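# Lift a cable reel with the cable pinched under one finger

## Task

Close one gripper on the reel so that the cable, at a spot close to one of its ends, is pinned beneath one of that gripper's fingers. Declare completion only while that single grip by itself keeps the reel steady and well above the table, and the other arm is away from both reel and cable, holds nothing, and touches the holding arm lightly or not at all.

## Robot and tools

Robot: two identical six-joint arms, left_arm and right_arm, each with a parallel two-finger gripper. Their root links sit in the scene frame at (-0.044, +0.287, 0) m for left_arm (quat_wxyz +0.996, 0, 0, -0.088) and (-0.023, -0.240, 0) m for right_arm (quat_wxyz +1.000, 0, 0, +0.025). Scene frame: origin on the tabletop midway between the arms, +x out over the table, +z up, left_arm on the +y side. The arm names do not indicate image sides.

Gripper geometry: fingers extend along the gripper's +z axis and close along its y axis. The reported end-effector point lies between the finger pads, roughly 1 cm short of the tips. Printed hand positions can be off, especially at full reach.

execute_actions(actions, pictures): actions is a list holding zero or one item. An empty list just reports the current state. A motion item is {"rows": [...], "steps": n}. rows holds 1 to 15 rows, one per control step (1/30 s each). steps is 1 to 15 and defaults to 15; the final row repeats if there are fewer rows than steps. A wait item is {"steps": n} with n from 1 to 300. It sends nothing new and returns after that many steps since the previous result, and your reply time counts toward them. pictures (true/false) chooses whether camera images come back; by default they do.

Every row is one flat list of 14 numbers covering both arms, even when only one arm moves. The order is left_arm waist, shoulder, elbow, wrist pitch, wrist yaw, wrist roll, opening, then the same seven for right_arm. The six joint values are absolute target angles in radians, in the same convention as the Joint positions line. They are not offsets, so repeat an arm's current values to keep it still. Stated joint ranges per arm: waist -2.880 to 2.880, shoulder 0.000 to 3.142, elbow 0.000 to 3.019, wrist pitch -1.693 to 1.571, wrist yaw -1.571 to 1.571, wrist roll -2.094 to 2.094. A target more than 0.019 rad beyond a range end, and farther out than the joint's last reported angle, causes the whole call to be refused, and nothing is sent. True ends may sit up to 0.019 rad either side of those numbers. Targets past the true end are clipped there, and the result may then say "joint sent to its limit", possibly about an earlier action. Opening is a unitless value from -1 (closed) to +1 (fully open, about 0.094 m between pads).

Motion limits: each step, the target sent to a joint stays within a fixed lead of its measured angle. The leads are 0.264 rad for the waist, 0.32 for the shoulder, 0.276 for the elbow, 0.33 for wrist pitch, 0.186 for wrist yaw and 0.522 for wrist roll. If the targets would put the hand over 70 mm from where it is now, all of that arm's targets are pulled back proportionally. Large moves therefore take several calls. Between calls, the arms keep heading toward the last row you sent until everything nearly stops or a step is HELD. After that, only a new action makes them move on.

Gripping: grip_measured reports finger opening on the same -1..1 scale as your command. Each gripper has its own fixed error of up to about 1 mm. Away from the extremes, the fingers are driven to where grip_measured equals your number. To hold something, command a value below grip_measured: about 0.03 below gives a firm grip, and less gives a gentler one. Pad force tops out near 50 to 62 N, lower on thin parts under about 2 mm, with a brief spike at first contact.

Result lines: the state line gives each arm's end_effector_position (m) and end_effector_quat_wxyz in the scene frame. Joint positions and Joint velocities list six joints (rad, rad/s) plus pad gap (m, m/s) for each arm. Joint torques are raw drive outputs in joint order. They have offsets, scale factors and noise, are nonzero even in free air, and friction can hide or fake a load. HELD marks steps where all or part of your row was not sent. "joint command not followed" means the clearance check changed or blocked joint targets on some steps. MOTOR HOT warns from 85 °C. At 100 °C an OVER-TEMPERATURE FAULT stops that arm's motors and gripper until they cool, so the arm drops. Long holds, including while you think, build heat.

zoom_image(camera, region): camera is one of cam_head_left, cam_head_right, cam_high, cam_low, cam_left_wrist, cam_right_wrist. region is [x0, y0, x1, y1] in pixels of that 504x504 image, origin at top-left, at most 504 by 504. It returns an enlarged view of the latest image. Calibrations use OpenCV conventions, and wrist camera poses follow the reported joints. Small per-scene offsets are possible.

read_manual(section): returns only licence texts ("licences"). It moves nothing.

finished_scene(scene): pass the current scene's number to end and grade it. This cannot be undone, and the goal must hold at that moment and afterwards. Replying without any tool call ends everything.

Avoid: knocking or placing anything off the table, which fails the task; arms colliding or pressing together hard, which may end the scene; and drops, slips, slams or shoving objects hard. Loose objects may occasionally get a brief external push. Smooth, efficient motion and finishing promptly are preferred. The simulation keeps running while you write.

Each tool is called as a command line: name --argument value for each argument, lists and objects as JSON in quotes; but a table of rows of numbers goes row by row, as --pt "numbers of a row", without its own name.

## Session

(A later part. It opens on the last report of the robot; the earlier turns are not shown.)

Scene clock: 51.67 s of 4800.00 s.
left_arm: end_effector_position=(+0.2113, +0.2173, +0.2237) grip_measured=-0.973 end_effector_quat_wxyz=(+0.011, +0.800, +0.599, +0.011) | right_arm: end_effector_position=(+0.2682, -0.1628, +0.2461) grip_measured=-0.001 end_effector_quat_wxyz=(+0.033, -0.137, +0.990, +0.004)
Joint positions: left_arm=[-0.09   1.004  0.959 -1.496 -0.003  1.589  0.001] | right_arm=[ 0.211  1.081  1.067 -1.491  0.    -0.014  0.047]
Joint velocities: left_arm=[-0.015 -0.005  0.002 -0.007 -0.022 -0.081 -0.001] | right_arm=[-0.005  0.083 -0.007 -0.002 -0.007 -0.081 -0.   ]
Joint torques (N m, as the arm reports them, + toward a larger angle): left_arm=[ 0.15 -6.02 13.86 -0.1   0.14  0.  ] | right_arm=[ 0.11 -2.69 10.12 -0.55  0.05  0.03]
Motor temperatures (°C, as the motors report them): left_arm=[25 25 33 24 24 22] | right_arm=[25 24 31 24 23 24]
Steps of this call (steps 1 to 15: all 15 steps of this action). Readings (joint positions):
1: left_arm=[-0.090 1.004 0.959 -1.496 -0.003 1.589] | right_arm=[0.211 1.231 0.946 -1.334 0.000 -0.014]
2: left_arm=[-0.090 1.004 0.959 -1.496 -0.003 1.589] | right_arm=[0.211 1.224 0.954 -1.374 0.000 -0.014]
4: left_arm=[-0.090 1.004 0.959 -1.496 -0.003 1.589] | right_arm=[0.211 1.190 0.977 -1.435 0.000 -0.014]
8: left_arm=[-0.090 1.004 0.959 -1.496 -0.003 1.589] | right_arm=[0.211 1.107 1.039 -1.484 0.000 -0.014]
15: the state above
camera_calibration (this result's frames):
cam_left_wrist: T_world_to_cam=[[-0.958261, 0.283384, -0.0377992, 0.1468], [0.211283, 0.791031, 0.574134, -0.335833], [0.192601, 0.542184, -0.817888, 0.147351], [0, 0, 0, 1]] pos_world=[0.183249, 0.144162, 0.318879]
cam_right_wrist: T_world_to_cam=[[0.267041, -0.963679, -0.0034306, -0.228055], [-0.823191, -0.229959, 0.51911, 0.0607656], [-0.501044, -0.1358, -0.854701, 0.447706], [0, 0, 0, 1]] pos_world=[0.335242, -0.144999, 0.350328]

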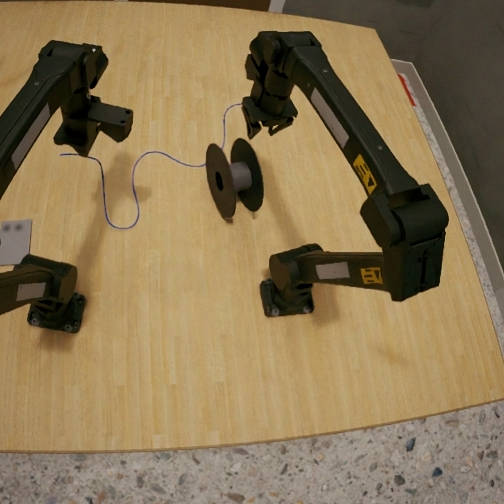

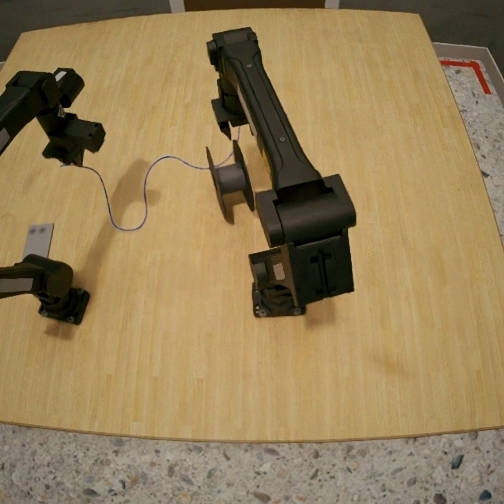

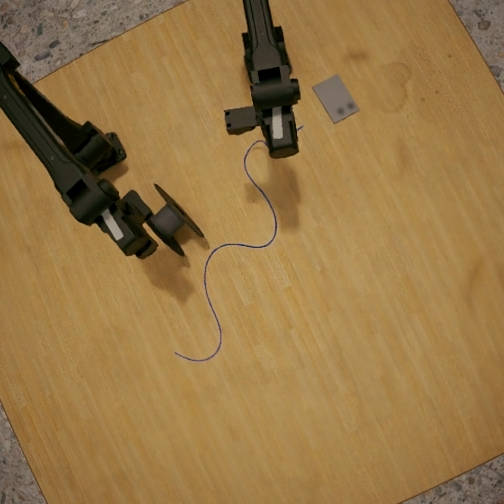

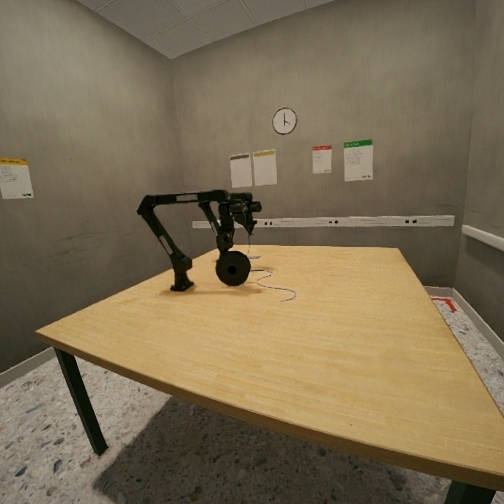

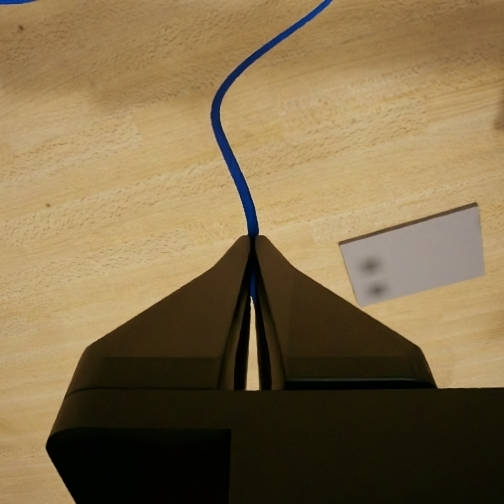

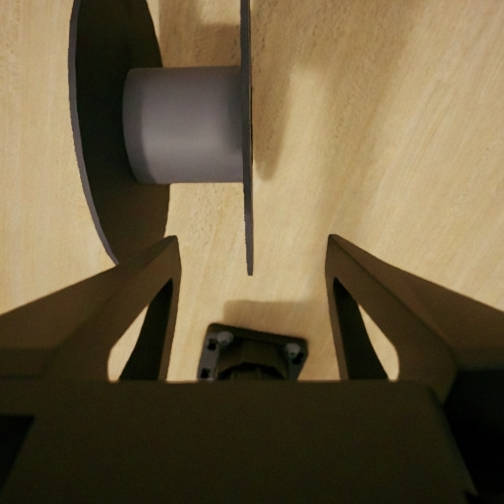

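execute_actions --actions '[{"rows":[[-0.4,1.3,1.4,-1.5,0,2.0,-1,0.2,0.75,0.85,-1.3,0,0,1]],"steps":15}]' --pictures false

execute_actions --actions '[{"rows":[[-0.68,1.57,1.575,-1.55,0,2.02,-1,0.1,0.58,0.65,-1.1,0,0,1]],"steps":15}]' --pictures false

execute_actions --actions '[{"steps":15}]'

Scene clock: 55.47 s of 4800.00 s.
left_arm: end_effector_position=(+0.2892, +0.0655, +0.2909) grip_measured=-0.974 end_effector_quat_wxyz=(+0.049, +0.953, +0.295, +0.040) | right_arm: end_effector_position=(+0.2213, -0.1753, +0.2388) grip_measured=+1.000 end_effector_quat_wxyz=(+0.169, -0.135, +0.976, +0.021)
Joint positions: left_arm=[-0.409  1.305  1.36  -1.5   -0.001  1.956  0.001] | right_arm=[ 0.211  0.747  0.833 -1.315  0.    -0.014  0.094]
Joint velocities: left_arm=[-0.005 -0.132  0.007  0.007 -0.037  0.271 -0.   ] | right_arm=[-0.005  0.259  0.012  0.022 -0.007  0.066  0.   ]
Joint torques (N m, as the arm reports them, + toward a larger angle): left_arm=[  1.51 -11.24  13.97   0.22   0.    -0.01] | right_arm=[-0.3  -1.31  9.29  0.83  0.03  0.03]
Motor temperatures (°C, as the motors report them): left_arm=[25 25 33 24 24 22] | right_arm=[25 24 32 24 23 24]
Steps of this call (steps 1 to 30: the robot went on to your last target; steps 31 to 99: nothing new was sent; steps 100 to 114: all 15 steps of this action). Readings (joint positions):
100: left_arm=[-0.101 1.016 0.969 -1.500 -0.006 1.624] | right_arm=[0.211 1.068 1.036 -1.443 0.000 -0.014]
101: left_arm=[-0.129 1.042 0.994 -1.502 -0.006 1.661] | right_arm=[0.211 1.012 0.974 -1.372 0.000 -0.014]
103: left_arm=[-0.208 1.120 1.065 -1.502 -0.006 1.725] | right_arm=[0.211 0.864 0.864 -1.332 0.000 -0.014]
107: left_arm=[-0.346 1.266 1.236 -1.502 -0.004 1.838] | right_arm=[0.211 0.688 0.833 -1.326 0.000 -0.014]
114: the state above

Scene clock: 55.97 s of 4800.00 s.
left_arm: end_effector_position=(+0.2569, -0.0789, +0.2368) grip_measured=-0.974 end_effector_quat_wxyz=(-0.013, +0.992, +0.128, -0.008) | right_arm: end_effector_position=(+0.2160, -0.2033, +0.2001) grip_measured=+1.000 end_effector_quat_wxyz=(+0.252, -0.081, +0.964, +0.018)
Joint positions: left_arm=[-0.705  1.598  1.533 -1.536  0.     2.003  0.001] | right_arm=[ 0.103  0.574  0.63  -1.116 -0.001 -0.013  0.094]
Joint velocities: left_arm=[ 0.112 -0.142 -0.012  0.012 -0.022 -0.007 -0.001] | right_arm=[-0.015  0.005 -0.007  0.012 -0.037 -0.022  0.   ]
Joint torques (N m, as the arm reports them, + toward a larger angle): left_arm=[  1.86 -18.54  13.87  -0.7   -0.01   0.02] | right_arm=[0.28 1.01 9.73 1.57 0.11 0.04]
Motor temperatures (°C, as the motors report them): left_arm=[25 25 34 24 24 22] | right_arm=[25 24 32 24 23 24]
Steps of this call (steps 1 to 15: all 15 steps of this action). Readings (joint positions):
1: left_arm=[-0.418 1.312 1.368 -1.507 -0.004 1.961] | right_arm=[0.201 0.739 0.808 -1.266 -0.003 -0.014]
2: left_arm=[-0.436 1.327 1.390 -1.516 -0.004 1.964] | right_arm=[0.178 0.709 0.761 -1.192 -0.003 -0.014]
4: left_arm=[-0.497 1.381 1.440 -1.521 -0.004 1.971] | right_arm=[0.127 0.634 0.673 -1.138 -0.002 -0.014]
8: left_arm=[-0.638 1.516 1.524 -1.529 -0.003 1.989] | right_arm=[0.103 0.563 0.630 -1.132 -0.001 -0.013]
15: the state above

Scene clock: 56.47 s of 4800.00 s.
left_arm: end_effector_position=(+0.2606, -0.0709, +0.2492) grip_measured=-0.974 end_effector_quat_wxyz=(-0.002, +0.991, +0.135, -0.001) | right_arm: end_effector_position=(+0.2161, -0.2033, +0.2000) grip_measured=+1.000 end_effector_quat_wxyz=(+0.252, -0.081, +0.964, +0.018)
Joint positions: left_arm=[-0.688  1.57   1.533 -1.538  0.     2.007  0.001] | right_arm=[ 0.103  0.574  0.63  -1.116 -0.001 -0.013  0.094]
Joint velocities: left_arm=[-0.005 -0.005  0.002 -0.012 -0.051  0.095  0.001] | right_arm=[-0.015 -0.015  0.007  0.017 -0.11  -0.051  0.   ]
Joint torques (N m, as the arm reports them, + toward a larger angle): left_arm=[  1.27 -16.33  14.03  -0.49   0.01   0.02] | right_arm=[0.62 1.61 9.8  1.3  0.1  0.08]
Motor temperatures (°C, as the motors report them): left_arm=[25 25 34 24 24 22] | right_arm=[25 24 32 24 23 24]
Steps of this call (steps 1 to 15: the robot went on to your last target). Readings (joint positions):
1: left_arm=[-0.701 1.594 1.533 -1.536 0.000 2.004] | right_arm=[0.103 0.574 0.630 -1.116 -0.001 -0.013]
2: left_arm=[-0.697 1.589 1.533 -1.537 0.000 2.004] | right_arm=[0.103 0.574 0.630 -1.116 -0.001 -0.013]
4: left_arm=[-0.691 1.580 1.533 -1.538 0.000 2.006] | right_arm=[0.103 0.574 0.630 -1.116 -0.001 -0.013]
8: left_arm=[-0.688 1.571 1.533 -1.538 0.000 2.007] | right_arm=[0.103 0.574 0.630 -1.116 -0.001 -0.013]
15: the state above
camera_calibration (this result's frames):
cam_left_wrist: T_world_to_cam=[[-0.264634, 0.964344, -0.00292797, 0.13551], [0.79224, 0.219135, 0.569505, -0.32368], [0.549841, 0.148391, -0.821982, 0.19492], [0, 0, 0, 1]] pos_world=[0.185118, -0.0886732, 0.344956]
cam_right_wrist: T_world_to_cam=[[0.162992, -0.986627, -0.000581193, -0.236139], [-0.981512, -0.162207, 0.101605, 0.163939], [-0.100341, -0.0159904, -0.994825, 0.342519], [0, 0, 0, 1]] pos_world=[0.233765, -0.200913, 0.323952]

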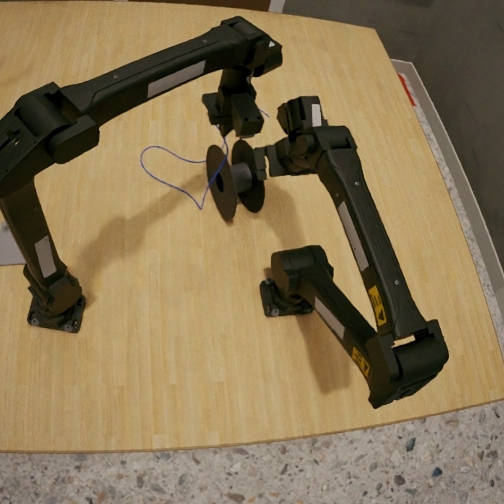

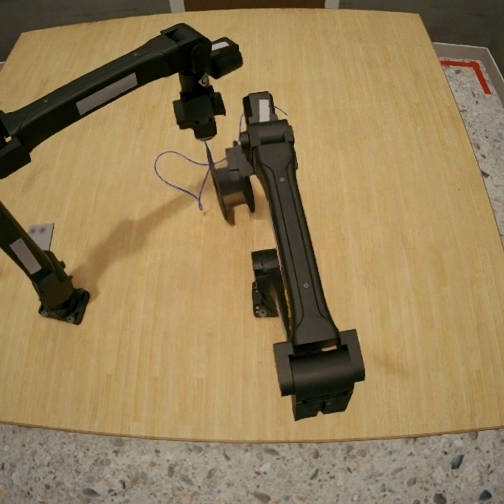

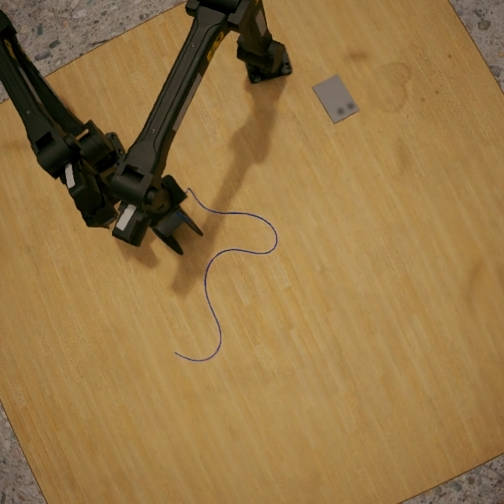

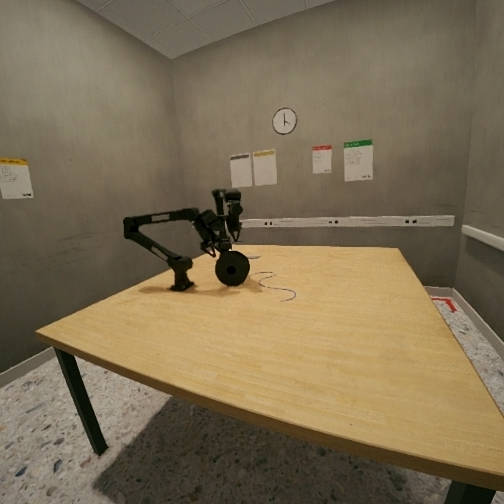

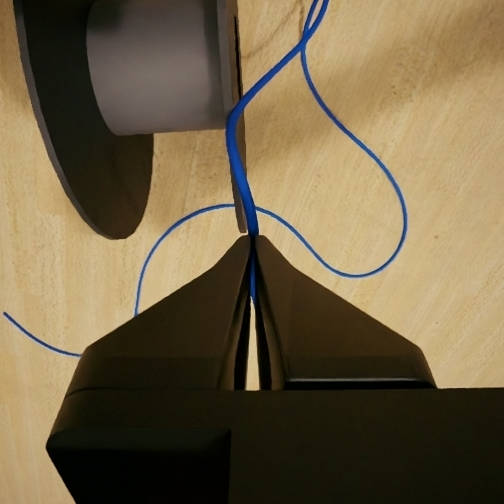

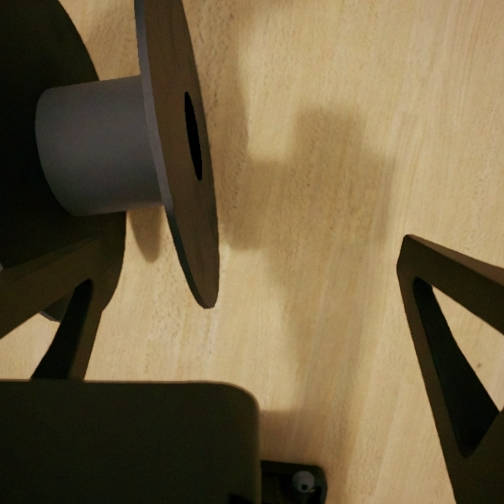

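execute_actions --actions '[{"rows":[[-0.68,1.53,1.62,-1.62,0,2.02,-1,0.1,0.33,0.62,-1.1,0,0.3,1]],"steps":15}]' --pictures false

execute_actions --actions '[{"rows":[[-0.68,1.53,1.62,-1.62,0,2.02,-1,0.61,0.33,0.62,-1.1,0,0.3,1]],"steps":15}]'

Scene clock: 60.07 s of 4800.00 s.
left_arm: end_effector_position=(+0.2518, -0.0607, +0.2856) grip_measured=-0.974 end_effector_quat_wxyz=(+0.006, +0.991, +0.134, +0.004) | right_arm: end_effector_position=(+0.1926, -0.2070, +0.2434) grip_measured=+1.000 end_effector_quat_wxyz=(+0.356, +0.056, +0.930, +0.078)
Joint positions: left_arm=[-0.688  1.523  1.574 -1.608  0.     2.008  0.001] | right_arm=[ 0.103  0.328  0.613 -1.11  -0.001  0.274  0.094]
Joint velocities: left_arm=[-0.005 -0.005  0.022 -0.007  0.081 -0.051 -0.   ] | right_arm=[-0.005  0.054 -0.012  0.012 -0.007 -0.022  0.   ]
Joint torques (N m, as the arm reports them, + toward a larger angle): left_arm=[  1.35 -14.83  14.23  -0.58   0.01   0.03] | right_arm=[0.6  2.33 8.8  1.52 0.14 0.08]
Motor temperatures (°C, as the motors report them): left_arm=[25 26 34 24 24 22] | right_arm=[25 24 32 24 23 24]
Steps of this call (steps 1 to 15: the robot went on to your last target; steps 16 to 93: nothing new was sent; steps 94 to 108: all 15 steps of this action). Readings (joint positions):
94: left_arm=[-0.688 1.569 1.538 -1.553 0.000 2.008] | right_arm=[0.103 0.557 0.628 -1.113 -0.001 0.036]
95: left_arm=[-0.688 1.569 1.542 -1.574 0.000 2.008] | right_arm=[0.103 0.516 0.619 -1.111 -0.001 0.086]
97: left_arm=[-0.688 1.559 1.552 -1.596 0.000 2.008] | right_arm=[0.103 0.403 0.613 -1.111 -0.001 0.158]
101: left_arm=[-0.688 1.534 1.568 -1.606 0.000 2.008] | right_arm=[0.103 0.283 0.613 -1.110 -0.001 0.234]
108: the state above

Scene clock: 60.57 s of 4800.00 s.
left_arm: end_effector_position=(+0.2500, -0.0584, +0.2859) grip_measured=-0.974 end_effector_quat_wxyz=(+0.001, +0.993, +0.120, +0.001) | right_arm: end_effector_position=(+0.1484, -0.1048, +0.2430) grip_measured=+1.000 end_effector_quat_wxyz=(+0.321, -0.167, +0.917, +0.170)
Joint positions: left_arm=[-0.688  1.523  1.574 -1.619 -0.001  2.037  0.001] | right_arm=[ 0.623  0.33   0.613 -1.11   0.004  0.311  0.094]
Joint velocities: left_arm=[-0.005 -0.005 -0.012 -0.007 -0.022  0.007 -0.001] | right_arm=[-0.005  0.005 -0.002 -0.012 -0.007 -0.007  0.   ]
Joint torques (N m, as the arm reports them, + toward a larger angle): left_arm=[  1.29 -14.57  14.27  -0.08   0.03  -0.21] | right_arm=[-1.05  2.45  9.01  1.24 -0.05 -0.21]
Motor temperatures (°C, as the motors report them): left_arm=[25 26 34 24 24 22] | right_arm=[25 24 32 24 23 24]
Steps of this call (steps 1 to 15: all 15 steps of this action). Readings (joint positions):
1: left_arm=[-0.688 1.523 1.574 -1.608 0.000 2.008] | right_arm=[0.129 0.329 0.613 -1.110 0.006 0.279]
2: left_arm=[-0.688 1.523 1.574 -1.608 0.000 2.008] | right_arm=[0.195 0.330 0.613 -1.110 0.007 0.281]
4: left_arm=[-0.688 1.523 1.574 -1.608 0.000 2.008] | right_arm=[0.373 0.330 0.613 -1.110 0.005 0.283]
8: left_arm=[-0.688 1.523 1.574 -1.617 -0.001 2.033] | right_arm=[0.622 0.330 0.613 -1.110 0.004 0.308]
15: the state above
camera_calibration (this result's frames):
cam_left_wrist: T_world_to_cam=[[-0.236161, 0.971665, -0.00980032, 0.115983], [0.795094, 0.199024, 0.5729, -0.341858], [0.558617, 0.127504, -0.819567, 0.224948], [0, 0, 0, 1]] pos_world=[0.17354, -0.0733407, 0.381347]
cam_right_wrist: T_world_to_cam=[[0.413808, -0.885728, -0.210353, -0.103521], [-0.91032, -0.400317, -0.105183, 0.123886], [0.00895543, 0.235014, -0.971951, 0.384621], [0, 0, 0, 1]] pos_world=[0.152169, -0.132489, 0.365087]

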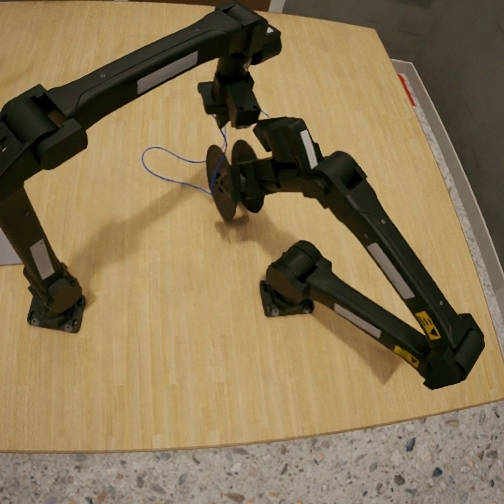

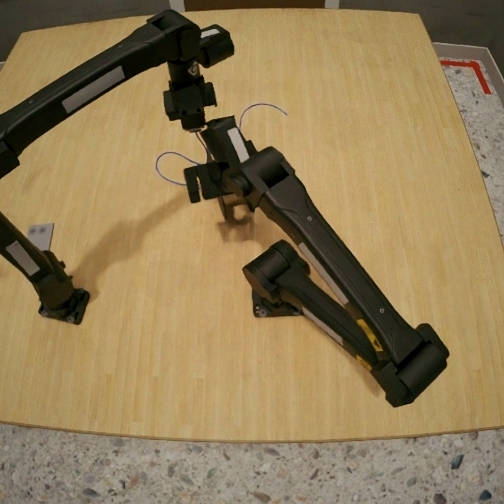

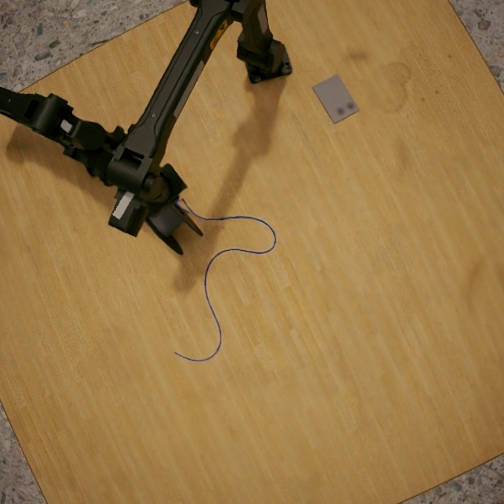

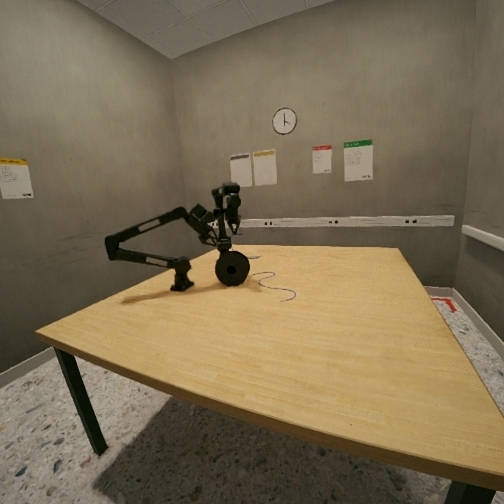

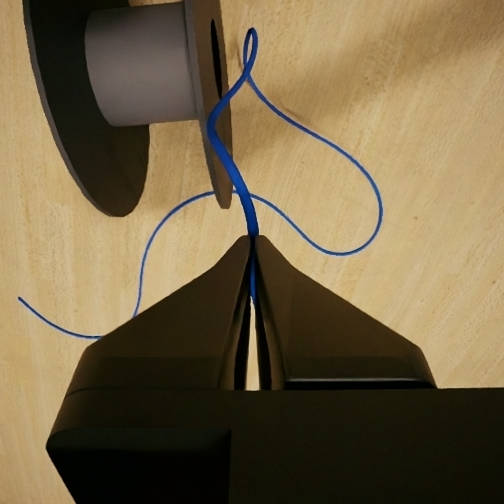

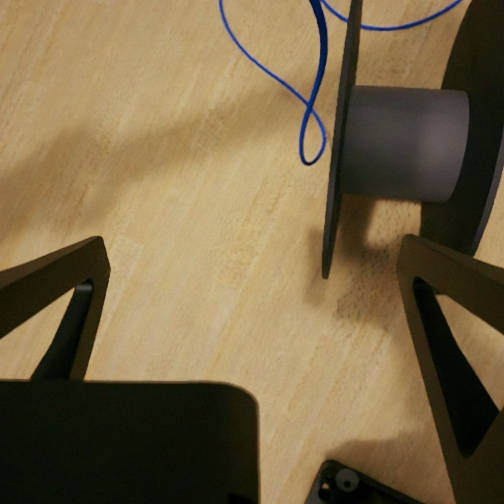

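execute_actions --actions '[{"rows":[[-0.6,1.51,1.62,-1.62,0,2.02,-1,0.61,0.33,0.62,-1.1,0,0.3,1],[-0.6,1.51,1.62,-1.62,0,2.02,-1,0.61,0.33,0.62,-1.1,0,0.3,1],[-0.6,1.51,1.62,-1.62,0,2.02,-1,0.61,0.33,0.62,-1.1,0,0.3,1],[-0.6,1.51,1.62,-1.62,0,2.02,-1,0.61,0.33,0.62,-1.1,0,0.3,1],[-0.6,1.51,1.62,-1.62,0,2.02,-1,0.53,0.36,0.6,-1.15,0,0.3,1]],"steps":15}]'

Scene clock: 63.37 s of 4800.00 s.
left_arm: end_effector_position=(+0.2812, -0.0285, +0.2872) grip_measured=-0.974 end_effector_quat_wxyz=(+0.003, +0.986, +0.169, +0.002) | right_arm: end_effector_position=(+0.1558, -0.1220, +0.2271) grip_measured=+1.000 end_effector_quat_wxyz=(+0.299, -0.129, +0.935, +0.143)
Joint positions: left_arm=[-0.592  1.52   1.574 -1.619  0.001  2.032  0.001] | right_arm=[ 0.536  0.355  0.602 -1.142  0.001  0.311  0.094]
Joint velocities: left_arm=[ 0.015  0.005 -0.012  0.012  0.007  0.007  0.001] | right_arm=[-0.015  0.005  0.002  0.007 -0.007 -0.007  0.   ]
Joint torques (N m, as the arm reports them, + toward a larger angle): left_arm=[ -0.08 -16.4   14.23  -0.06  -0.02  -0.18] | right_arm=[ 0.36  2.02  8.32  0.63 -0.01 -0.13]
Motor temperatures (°C, as the motors report them): left_arm=[25 26 34 24 24 22] | right_arm=[25 24 32 24 23 24]
Steps of this call (steps 1 to 15: the robot went on to your last target; steps 16 to 69: nothing new was sent; steps 70 to 84: all 15 steps of this action). Readings (joint positions):
70: left_arm=[-0.683 1.522 1.574 -1.619 0.001 2.037] | right_arm=[0.623 0.330 0.613 -1.110 0.004 0.311]
71: left_arm=[-0.674 1.522 1.574 -1.619 0.001 2.036] | right_arm=[0.623 0.330 0.613 -1.110 0.004 0.311]
73: left_arm=[-0.644 1.521 1.574 -1.619 0.001 2.034] | right_arm=[0.623 0.330 0.613 -1.110 0.004 0.311]
77: left_arm=[-0.595 1.520 1.574 -1.619 0.001 2.033] | right_arm=[0.555 0.343 0.607 -1.135 0.001 0.311]
84: the state above
camera_calibration (this result's frames):
cam_left_wrist: T_world_to_cam=[[-0.331914, 0.943219, -0.0130497, 0.121365], [0.770472, 0.279055, 0.57315, -0.364226], [0.544248, 0.180182, -0.819347, 0.210273], [0, 0, 0, 1]] pos_world=[0.206468, -0.0507226, 0.382626]
cam_right_wrist: T_world_to_cam=[[0.325811, -0.924836, -0.196281, -0.11938], [-0.945025, -0.324687, -0.0388071, 0.121591], [-0.0278396, 0.198134, -0.97978, 0.37614], [0, 0, 0, 1]] pos_world=[0.164274, -0.145454, 0.349821]

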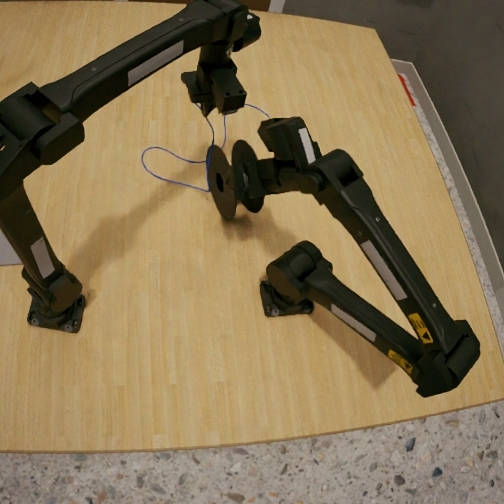

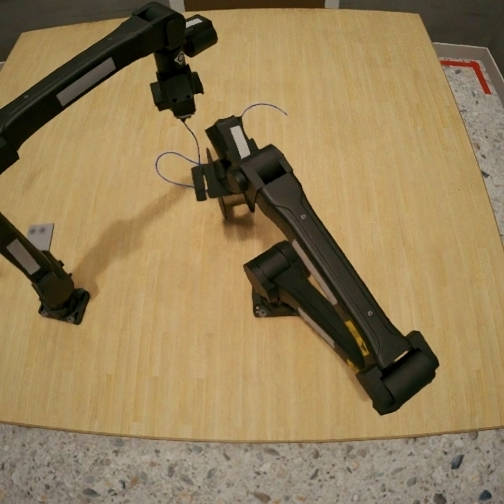

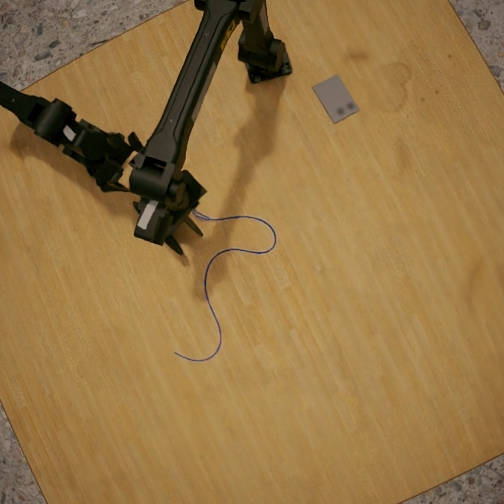

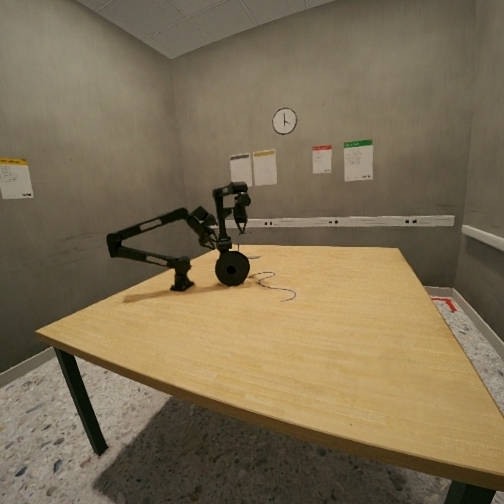

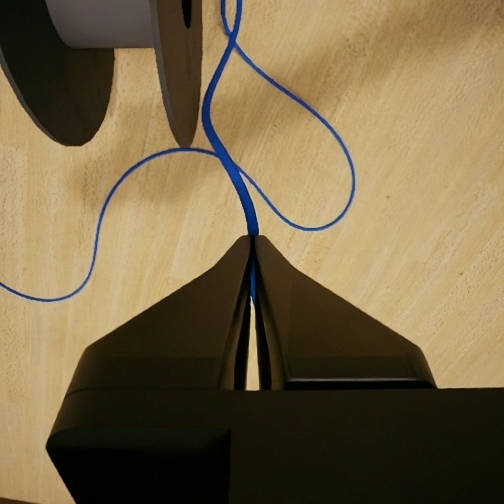

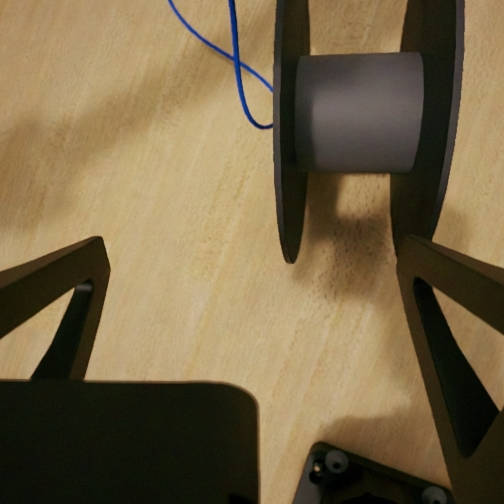

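execute_actions --actions '[{"rows":[[-0.6,1.51,1.62,-1.62,0,2.02,-1,0.61,0.36,0.6,-1.15,0,0.3,1],[-0.6,1.51,1.62,-1.62,0,2.02,-1,0.61,0.36,0.6,-1.15,0,0.3,1],[-0.6,1.51,1.62,-1.62,0,2.02,-1,0.61,0.36,0.6,-1.15,0,0.3,1],[-0.6,1.51,1.62,-1.62,0,2.02,-1,0.61,0.36,0.6,-1.15,0,0.3,1],[-0.6,1.51,1.62,-1.62,0,2.02,-1,0.61,0.43,0.53,-1.03,0,0.3,1],[-0.6,1.51,1.62,-1.62,0,2.02,-1,0.61,0.43,0.53,-1.03,0,0.3,1],[-0.6,1.51,1.62,-1.62,0,2.02,-1,0.61,0.43,0.53,-1.03,0,0.3,1],[-0.6,1.51,1.62,-1.62,0,2.02,-1,0.61,0.51,0.45,-0.905,0,0.3,1]],"steps":15}]'

Scene clock: 65.97 s of 4800.00 s.
left_arm: end_effector_position=(+0.2812, -0.0285, +0.2872) grip_measured=-0.974 end_effector_quat_wxyz=(+0.003, +0.986, +0.169, +0.002) | right_arm: end_effector_position=(+0.1649, -0.0975, +0.1313) grip_measured=+1.000 end_effector_quat_wxyz=(+0.234, -0.163, +0.951, +0.122)
Joint positions: left_arm=[-0.592  1.52   1.574 -1.619  0.001  2.032  0.001] | right_arm=[ 0.601  0.536  0.433 -0.933  0.001  0.311  0.094]
Joint velocities: left_arm=[-0.015 -0.005  0.002  0.002 -0.022  0.022  0.   ] | right_arm=[-0.015 -0.054  0.002  0.002  0.081  0.007  0.   ]
Joint torques (N m, as the arm reports them, + toward a larger angle): left_arm=[  0.1  -16.23  14.26  -0.1    0.    -0.18] | right_arm=[ 1.66 -0.09  9.46  1.97 -0.05 -0.15]
Motor temperatures (°C, as the motors report them): left_arm=[25 26 35 24 24 22] | right_arm=[25 24 32 24 23 24]
Steps of this call (steps 1 to 15: the robot went on to your last target; steps 16 to 63: nothing new was sent; steps 64 to 78: all 15 steps of this action). Readings (joint positions):
64: left_arm=[-0.592 1.520 1.574 -1.619 0.001 2.032] | right_arm=[0.542 0.355 0.602 -1.142 0.001 0.311]
65: left_arm=[-0.592 1.520 1.574 -1.619 0.001 2.032] | right_arm=[0.557 0.355 0.602 -1.142 0.001 0.311]
67: left_arm=[-0.592 1.520 1.574 -1.619 0.001 2.032] | right_arm=[0.587 0.355 0.602 -1.142 0.001 0.311]
71: left_arm=[-0.592 1.520 1.574 -1.619 0.001 2.032] | right_arm=[0.601 0.402 0.541 -1.030 0.001 0.311]
78: the state above
camera_calibration (this result's frames):
cam_left_wrist: T_world_to_cam=[[-0.331914, 0.943219, -0.0130497, 0.121365], [0.770472, 0.279055, 0.57315, -0.364226], [0.544248, 0.180182, -0.819347, 0.210273], [0, 0, 0, 1]] pos_world=[0.206468, -0.0507226, 0.382626]
cam_right_wrist: T_world_to_cam=[[0.365048, -0.917028, -0.160622, -0.128959], [-0.918722, -0.382751, 0.0972239, 0.10656], [-0.150635, 0.112075, -0.982216, 0.289815], [0, 0, 0, 1]] pos_world=[0.188632, -0.109954, 0.253588]

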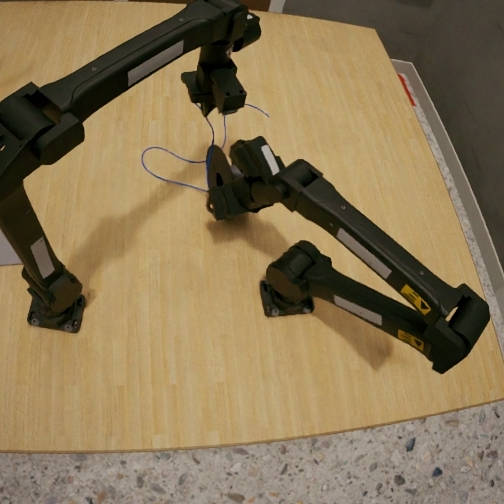

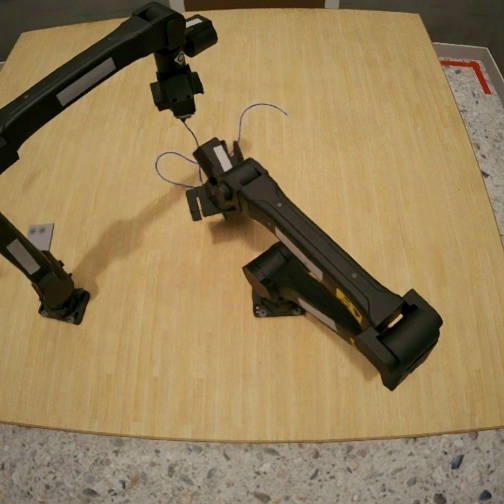

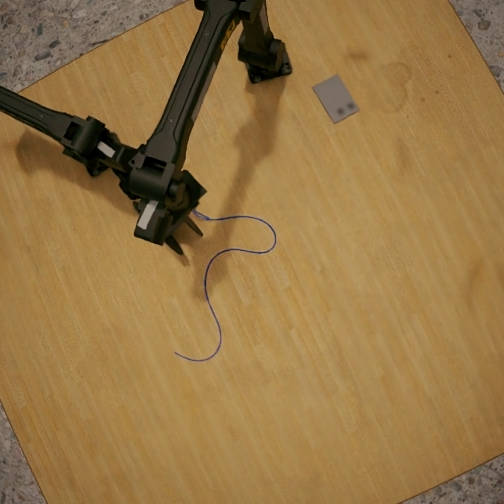

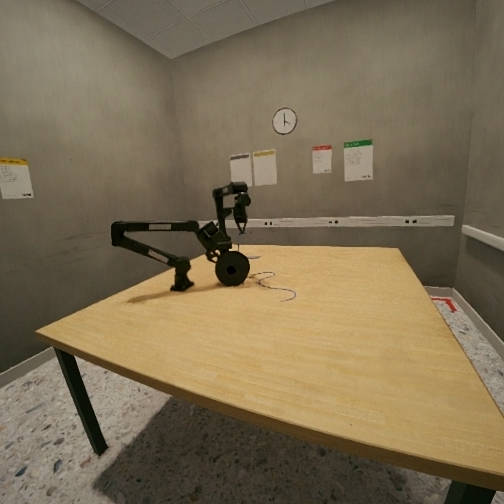

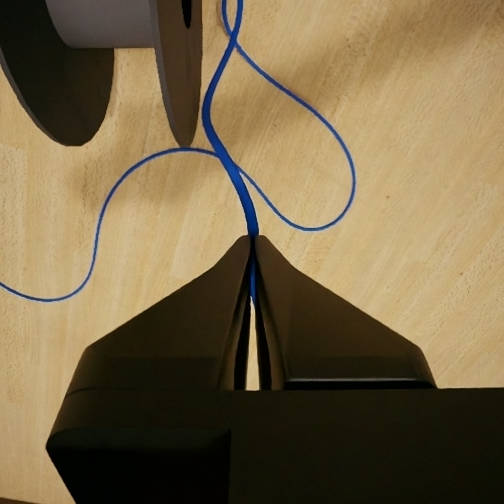

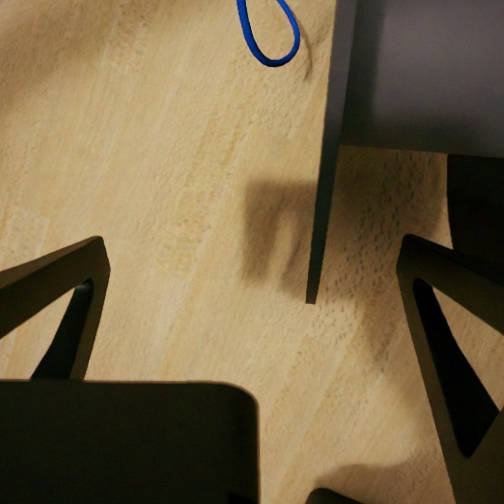

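execute_actions --actions '[{"rows":[[-0.63,1.46,1.56,-1.64,0,2.02,-1,0.61,0.51,0.45,-0.905,0,0.3,1],[-0.63,1.46,1.56,-1.64,0,2.02,-1,0.61,0.51,0.45,-0.905,0,0.3,1],[-0.63,1.46,1.56,-1.64,0,2.02,-1,0.61,0.51,0.45,-0.905,0,0.3,1],[-0.63,1.46,1.56,-1.64,0,2.02,-1,0.61,0.51,0.45,-0.905,0,0.3,1],[-0.63,1.46,1.56,-1.64,0,2.02,-1,0.61,0.51,0.45,-0.905,0,0.3,1],[-0.63,1.46,1.56,-1.64,0,2.02,-1,0.61,0.51,0.45,-0.905,0,0.3,1],[-0.7,1.45,1.54,-1.64,0,2.06,-1,0.61,0.54,0.47,-0.89,0,0.3,1]],"steps":15}]'

Scene clock: 69.03 s of 4800.00 s.
left_arm: end_effector_position=(+0.2310, -0.0484, +0.3123) grip_measured=-0.974 end_effector_quat_wxyz=(+0.023, +0.994, +0.107, +0.015) | right_arm: end_effector_position=(+0.1690, -0.0944, +0.1348) grip_measured=+1.000 end_effector_quat_wxyz=(+0.246, -0.162, +0.947, +0.128)
Joint positions: left_arm=[-0.706  1.442  1.555 -1.628 -0.     2.045  0.001] | right_arm=[ 0.601  0.535  0.433 -0.908  0.001  0.311  0.094]
Joint velocities: left_arm=[-0.005  0.005 -0.037  0.007 -0.081 -0.037  0.   ] | right_arm=[-0.015 -0.015 -0.017 -0.002  0.095  0.007  0.   ]
Joint torques (N m, as the arm reports them, + toward a larger angle): left_arm=[  1.5  -13.31   9.08  -0.34   0.02   0.02] | right_arm=[ 1.01  1.4  10.9   1.46  0.05 -0.15]
Motor temperatures (°C, as the motors report them): left_arm=[25 26 35 24 24 22] | right_arm=[25 24 32 24 23 24]
Steps of this call (steps 1 to 30: the robot went on to your last target; steps 31 to 77: nothing new was sent; steps 78 to 92: all 15 steps of this action). Readings (joint positions):
78: left_arm=[-0.594 1.516 1.573 -1.620 0.001 2.032] | right_arm=[0.601 0.515 0.433 -0.922 0.001 0.311]
79: left_arm=[-0.597 1.511 1.570 -1.622 0.001 2.032] | right_arm=[0.601 0.515 0.433 -0.922 0.001 0.311]
81: left_arm=[-0.607 1.495 1.567 -1.625 0.001 2.032] | right_arm=[0.601 0.515 0.433 -0.922 0.001 0.311]
85: left_arm=[-0.636 1.459 1.562 -1.627 -0.000 2.037] | right_arm=[0.601 0.519 0.433 -0.915 0.001 0.311]
92: the state above
camera_calibration (this result's frames):
cam_left_wrist: T_world_to_cam=[[-0.208675, 0.976379, -0.0560186, 0.110373], [0.781177, 0.20087, 0.591112, -0.346186], [0.588402, 0.0795898, -0.804642, 0.242037], [0, 0, 0, 1]] pos_world=[0.151049, -0.0574915, 0.405571]
cam_right_wrist: T_world_to_cam=[[0.368483, -0.91441, -0.167553, -0.126415], [-0.920491, -0.3841, 0.0718527, 0.114821], [-0.13006, 0.127755, -0.983241, 0.291665], [0, 0, 0, 1]] pos_world=[0.190207, -0.108754, 0.257346]

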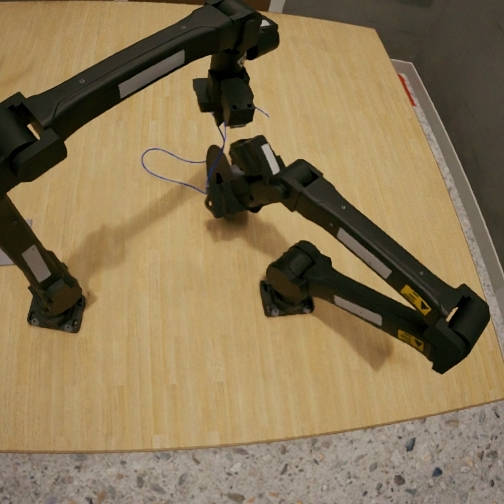

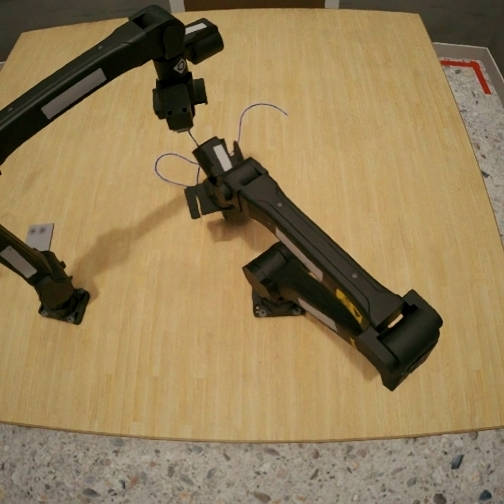

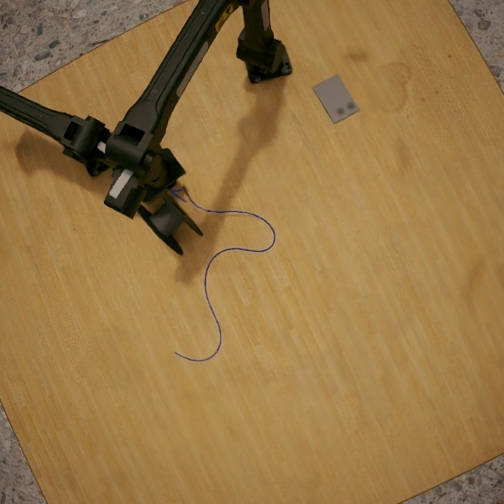

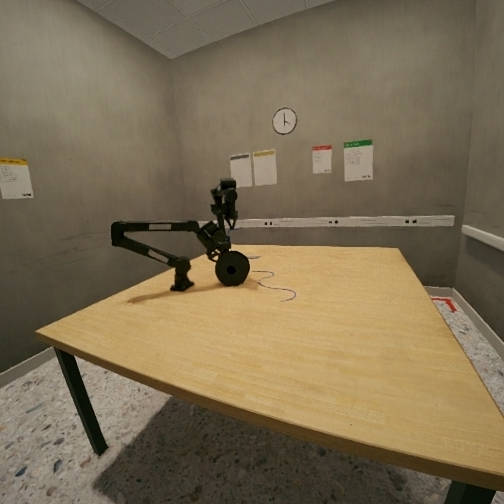

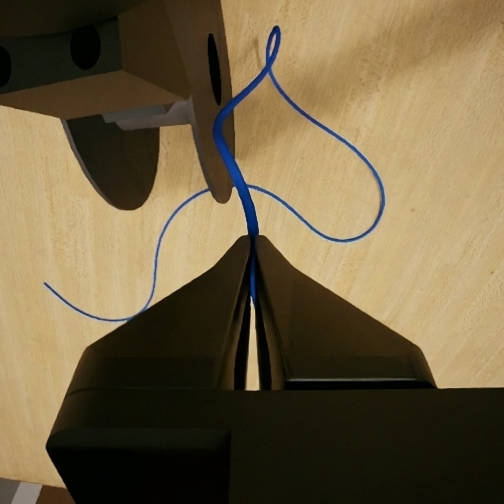

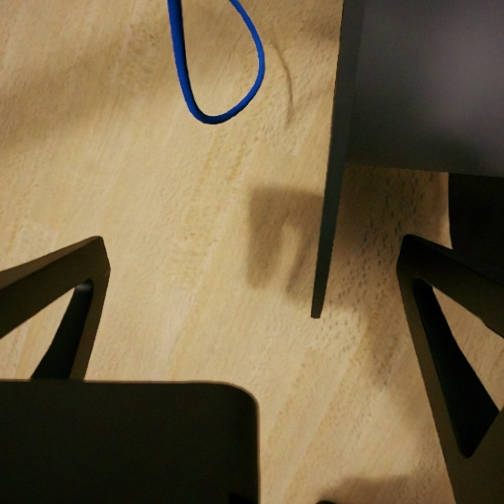

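execute_actions --actions '[{"rows":[[-0.6,1.48,1.64,-1.62,0,2.02,-1,0.6,0.51,0.45,-0.905,0,0.3,1]],"steps":12}]' --pictures false

execute_actions --actions '[{"rows":[[-0.6,1.51,1.62,-1.62,0,2.02,-1,0.57,0.56,0.52,-0.86,0,0.3,1],[-0.6,1.51,1.62,-1.62,0,2.02,-1,0.57,0.56,0.52,-0.86,0,0.3,1],[-0.6,1.51,1.62,-1.62,0,2.02,-1,0.57,0.56,0.52,-0.86,0,0.3,1],[-0.6,1.51,1.62,-1.62,0,2.02,-1,0.57,0.56,0.52,-0.86,0,0.3,1],[-0.6,1.51,1.62,-1.62,0,2.02,-1,0.57,0.56,0.52,-0.86,0,0.3,1],[-0.6,1.51,1.62,-1.62,0,2.02,-1,0.54,0.65,0.54,-0.82,0,0.3,1]],"steps":15}]'

Scene clock: 71.73 s of 4800.00 s.
left_arm: end_effector_position=(+0.2758, -0.0215, +0.3174) grip_measured=-0.974 end_effector_quat_wxyz=(+0.028, +0.985, +0.170, +0.020) | right_arm: end_effector_position=(+0.1689, -0.0945, +0.1390) grip_measured=+1.000 end_effector_quat_wxyz=(+0.254, -0.162, +0.944, +0.132)
Joint positions: left_arm=[-0.589  1.463  1.589 -1.628  0.001  2.033  0.001] | right_arm=[ 0.601  0.515  0.433 -0.908  0.001  0.311  0.094]
Joint velocities: left_arm=[-0.015 -0.005  0.002 -0.007  0.007  0.037  0.001] | right_arm=[-0.005 -0.005 -0.002  0.002  0.051 -0.051  0.   ]
Joint torques (N m, as the arm reports them, + toward a larger angle): left_arm=[ -0.01 -12.73  14.85   0.45  -0.02  -0.19] | right_arm=[ 0.86  0.89  9.75  1.07  0.02 -0.17]
Motor temperatures (°C, as the motors report them): left_arm=[25 26 34 24 24 22] | right_arm=[25 24 33 24 23 24]
Steps of this call (steps 1 to 15: the robot went on to your last target; steps 16 to 69: nothing new was sent; steps 70 to 81: all 12 steps of this action). Readings (joint positions):
70: left_arm=[-0.699 1.444 1.556 -1.628 0.001 2.045] | right_arm=[0.601 0.534 0.433 -0.908 0.001 0.311]
71: left_arm=[-0.687 1.449 1.564 -1.628 0.002 2.043] | right_arm=[0.601 0.531 0.433 -0.908 0.001 0.311]
73: left_arm=[-0.648 1.458 1.582 -1.628 0.002 2.038] | right_arm=[0.601 0.523 0.433 -0.908 0.001 0.311]
77: left_arm=[-0.591 1.463 1.589 -1.628 0.001 2.035] | right_arm=[0.601 0.515 0.433 -0.908 0.001 0.311]
81: the state above

Scene clock: 72.23 s of 4800.00 s.
left_arm: end_effector_position=(+0.2805, -0.0260, +0.3018) grip_measured=-0.974 end_effector_quat_wxyz=(+0.013, +0.985, +0.171, +0.009) | right_arm: end_effector_position=(+0.1999, -0.0874, +0.1407) grip_measured=+1.000 end_effector_quat_wxyz=(+0.248, -0.139, +0.951, +0.121)
Joint positions: left_arm=[-0.589  1.499  1.589 -1.628  0.001  2.032  0.001] | right_arm=[ 0.552  0.658  0.482 -0.834  0.001  0.311  0.094]
Joint velocities: left_arm=[-0.005 -0.005 -0.012  0.002 -0.095 -0.051 -0.   ] | right_arm=[ 0.005 -0.015 -0.002 -0.007  0.022 -0.066  0.   ]
Joint torques (N m, as the arm reports them, + toward a larger angle): left_arm=[  0.13 -13.78  12.98   0.39  -0.05  -0.19] | right_arm=[-0.38 -0.34 12.48  1.53  0.   -0.19]
Motor temperatures (°C, as the motors report them): left_arm=[25 26 34 24 24 22] | right_arm=[25 24 33 24 23 24]
Steps of this call (steps 1 to 15: all 15 steps of this action). Readings (joint positions):
1: left_arm=[-0.589 1.465 1.589 -1.628 0.001 2.033] | right_arm=[0.600 0.518 0.434 -0.903 0.001 0.311]
2: left_arm=[-0.589 1.467 1.589 -1.628 0.001 2.033] | right_arm=[0.596 0.526 0.437 -0.895 0.001 0.311]
4: left_arm=[-0.589 1.476 1.589 -1.628 0.001 2.033] | right_arm=[0.588 0.545 0.447 -0.884 0.001 0.311]
8: left_arm=[-0.589 1.494 1.589 -1.628 0.001 2.032] | right_arm=[0.565 0.606 0.470 -0.850 0.001 0.311]
15: the state above
camera_calibration (this result's frames):
cam_left_wrist: T_world_to_cam=[[-0.334318, 0.941743, -0.0367529, 0.126758], [0.75881, 0.292096, 0.582141, -0.371821], [0.558963, 0.166732, -0.812257, 0.215497], [0, 0, 0, 1]] pos_world=[0.204064, -0.0466965, 0.396149]
cam_right_wrist: T_world_to_cam=[[0.323307, -0.931378, -0.167354, -0.122939], [-0.938097, -0.338682, 0.0725888, 0.1529], [-0.124287, 0.133526, -0.983221, 0.299935], [0, 0, 0, 1]] pos_world=[0.22046, -0.102767, 0.263229]

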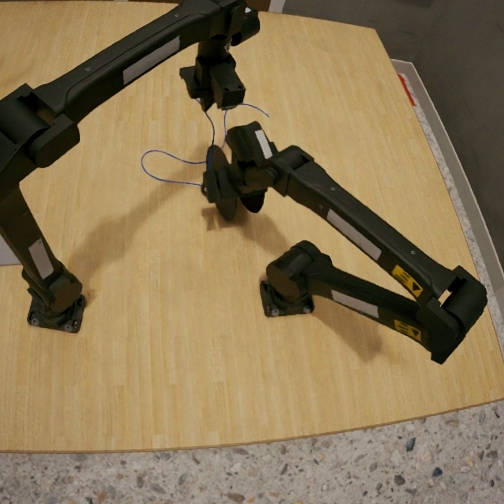

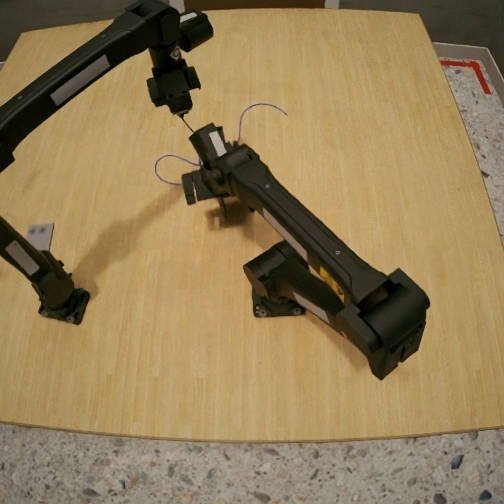

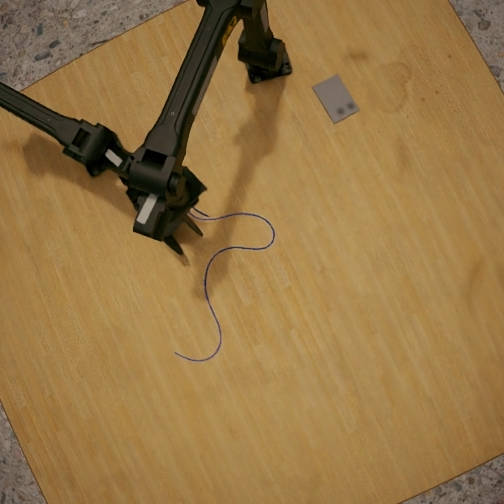

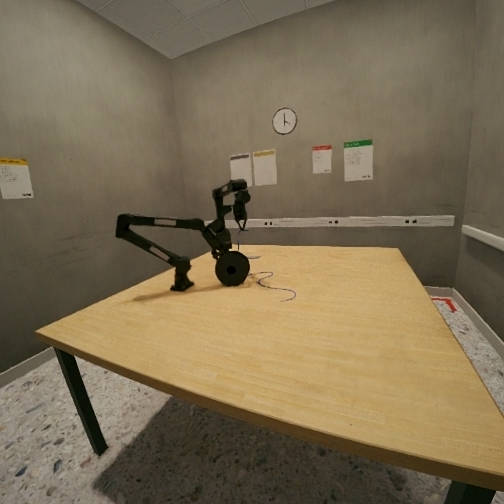

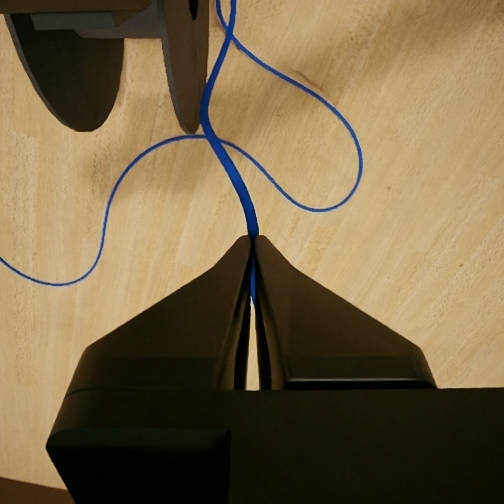

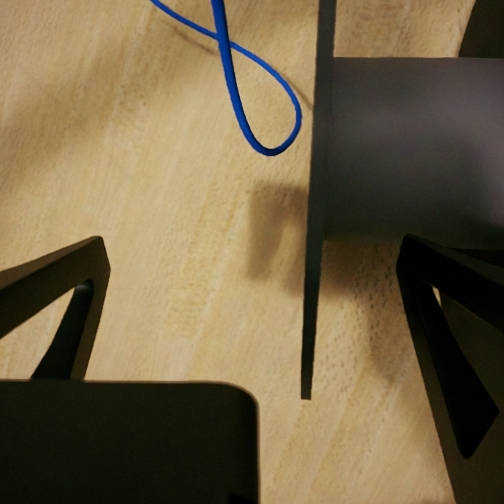

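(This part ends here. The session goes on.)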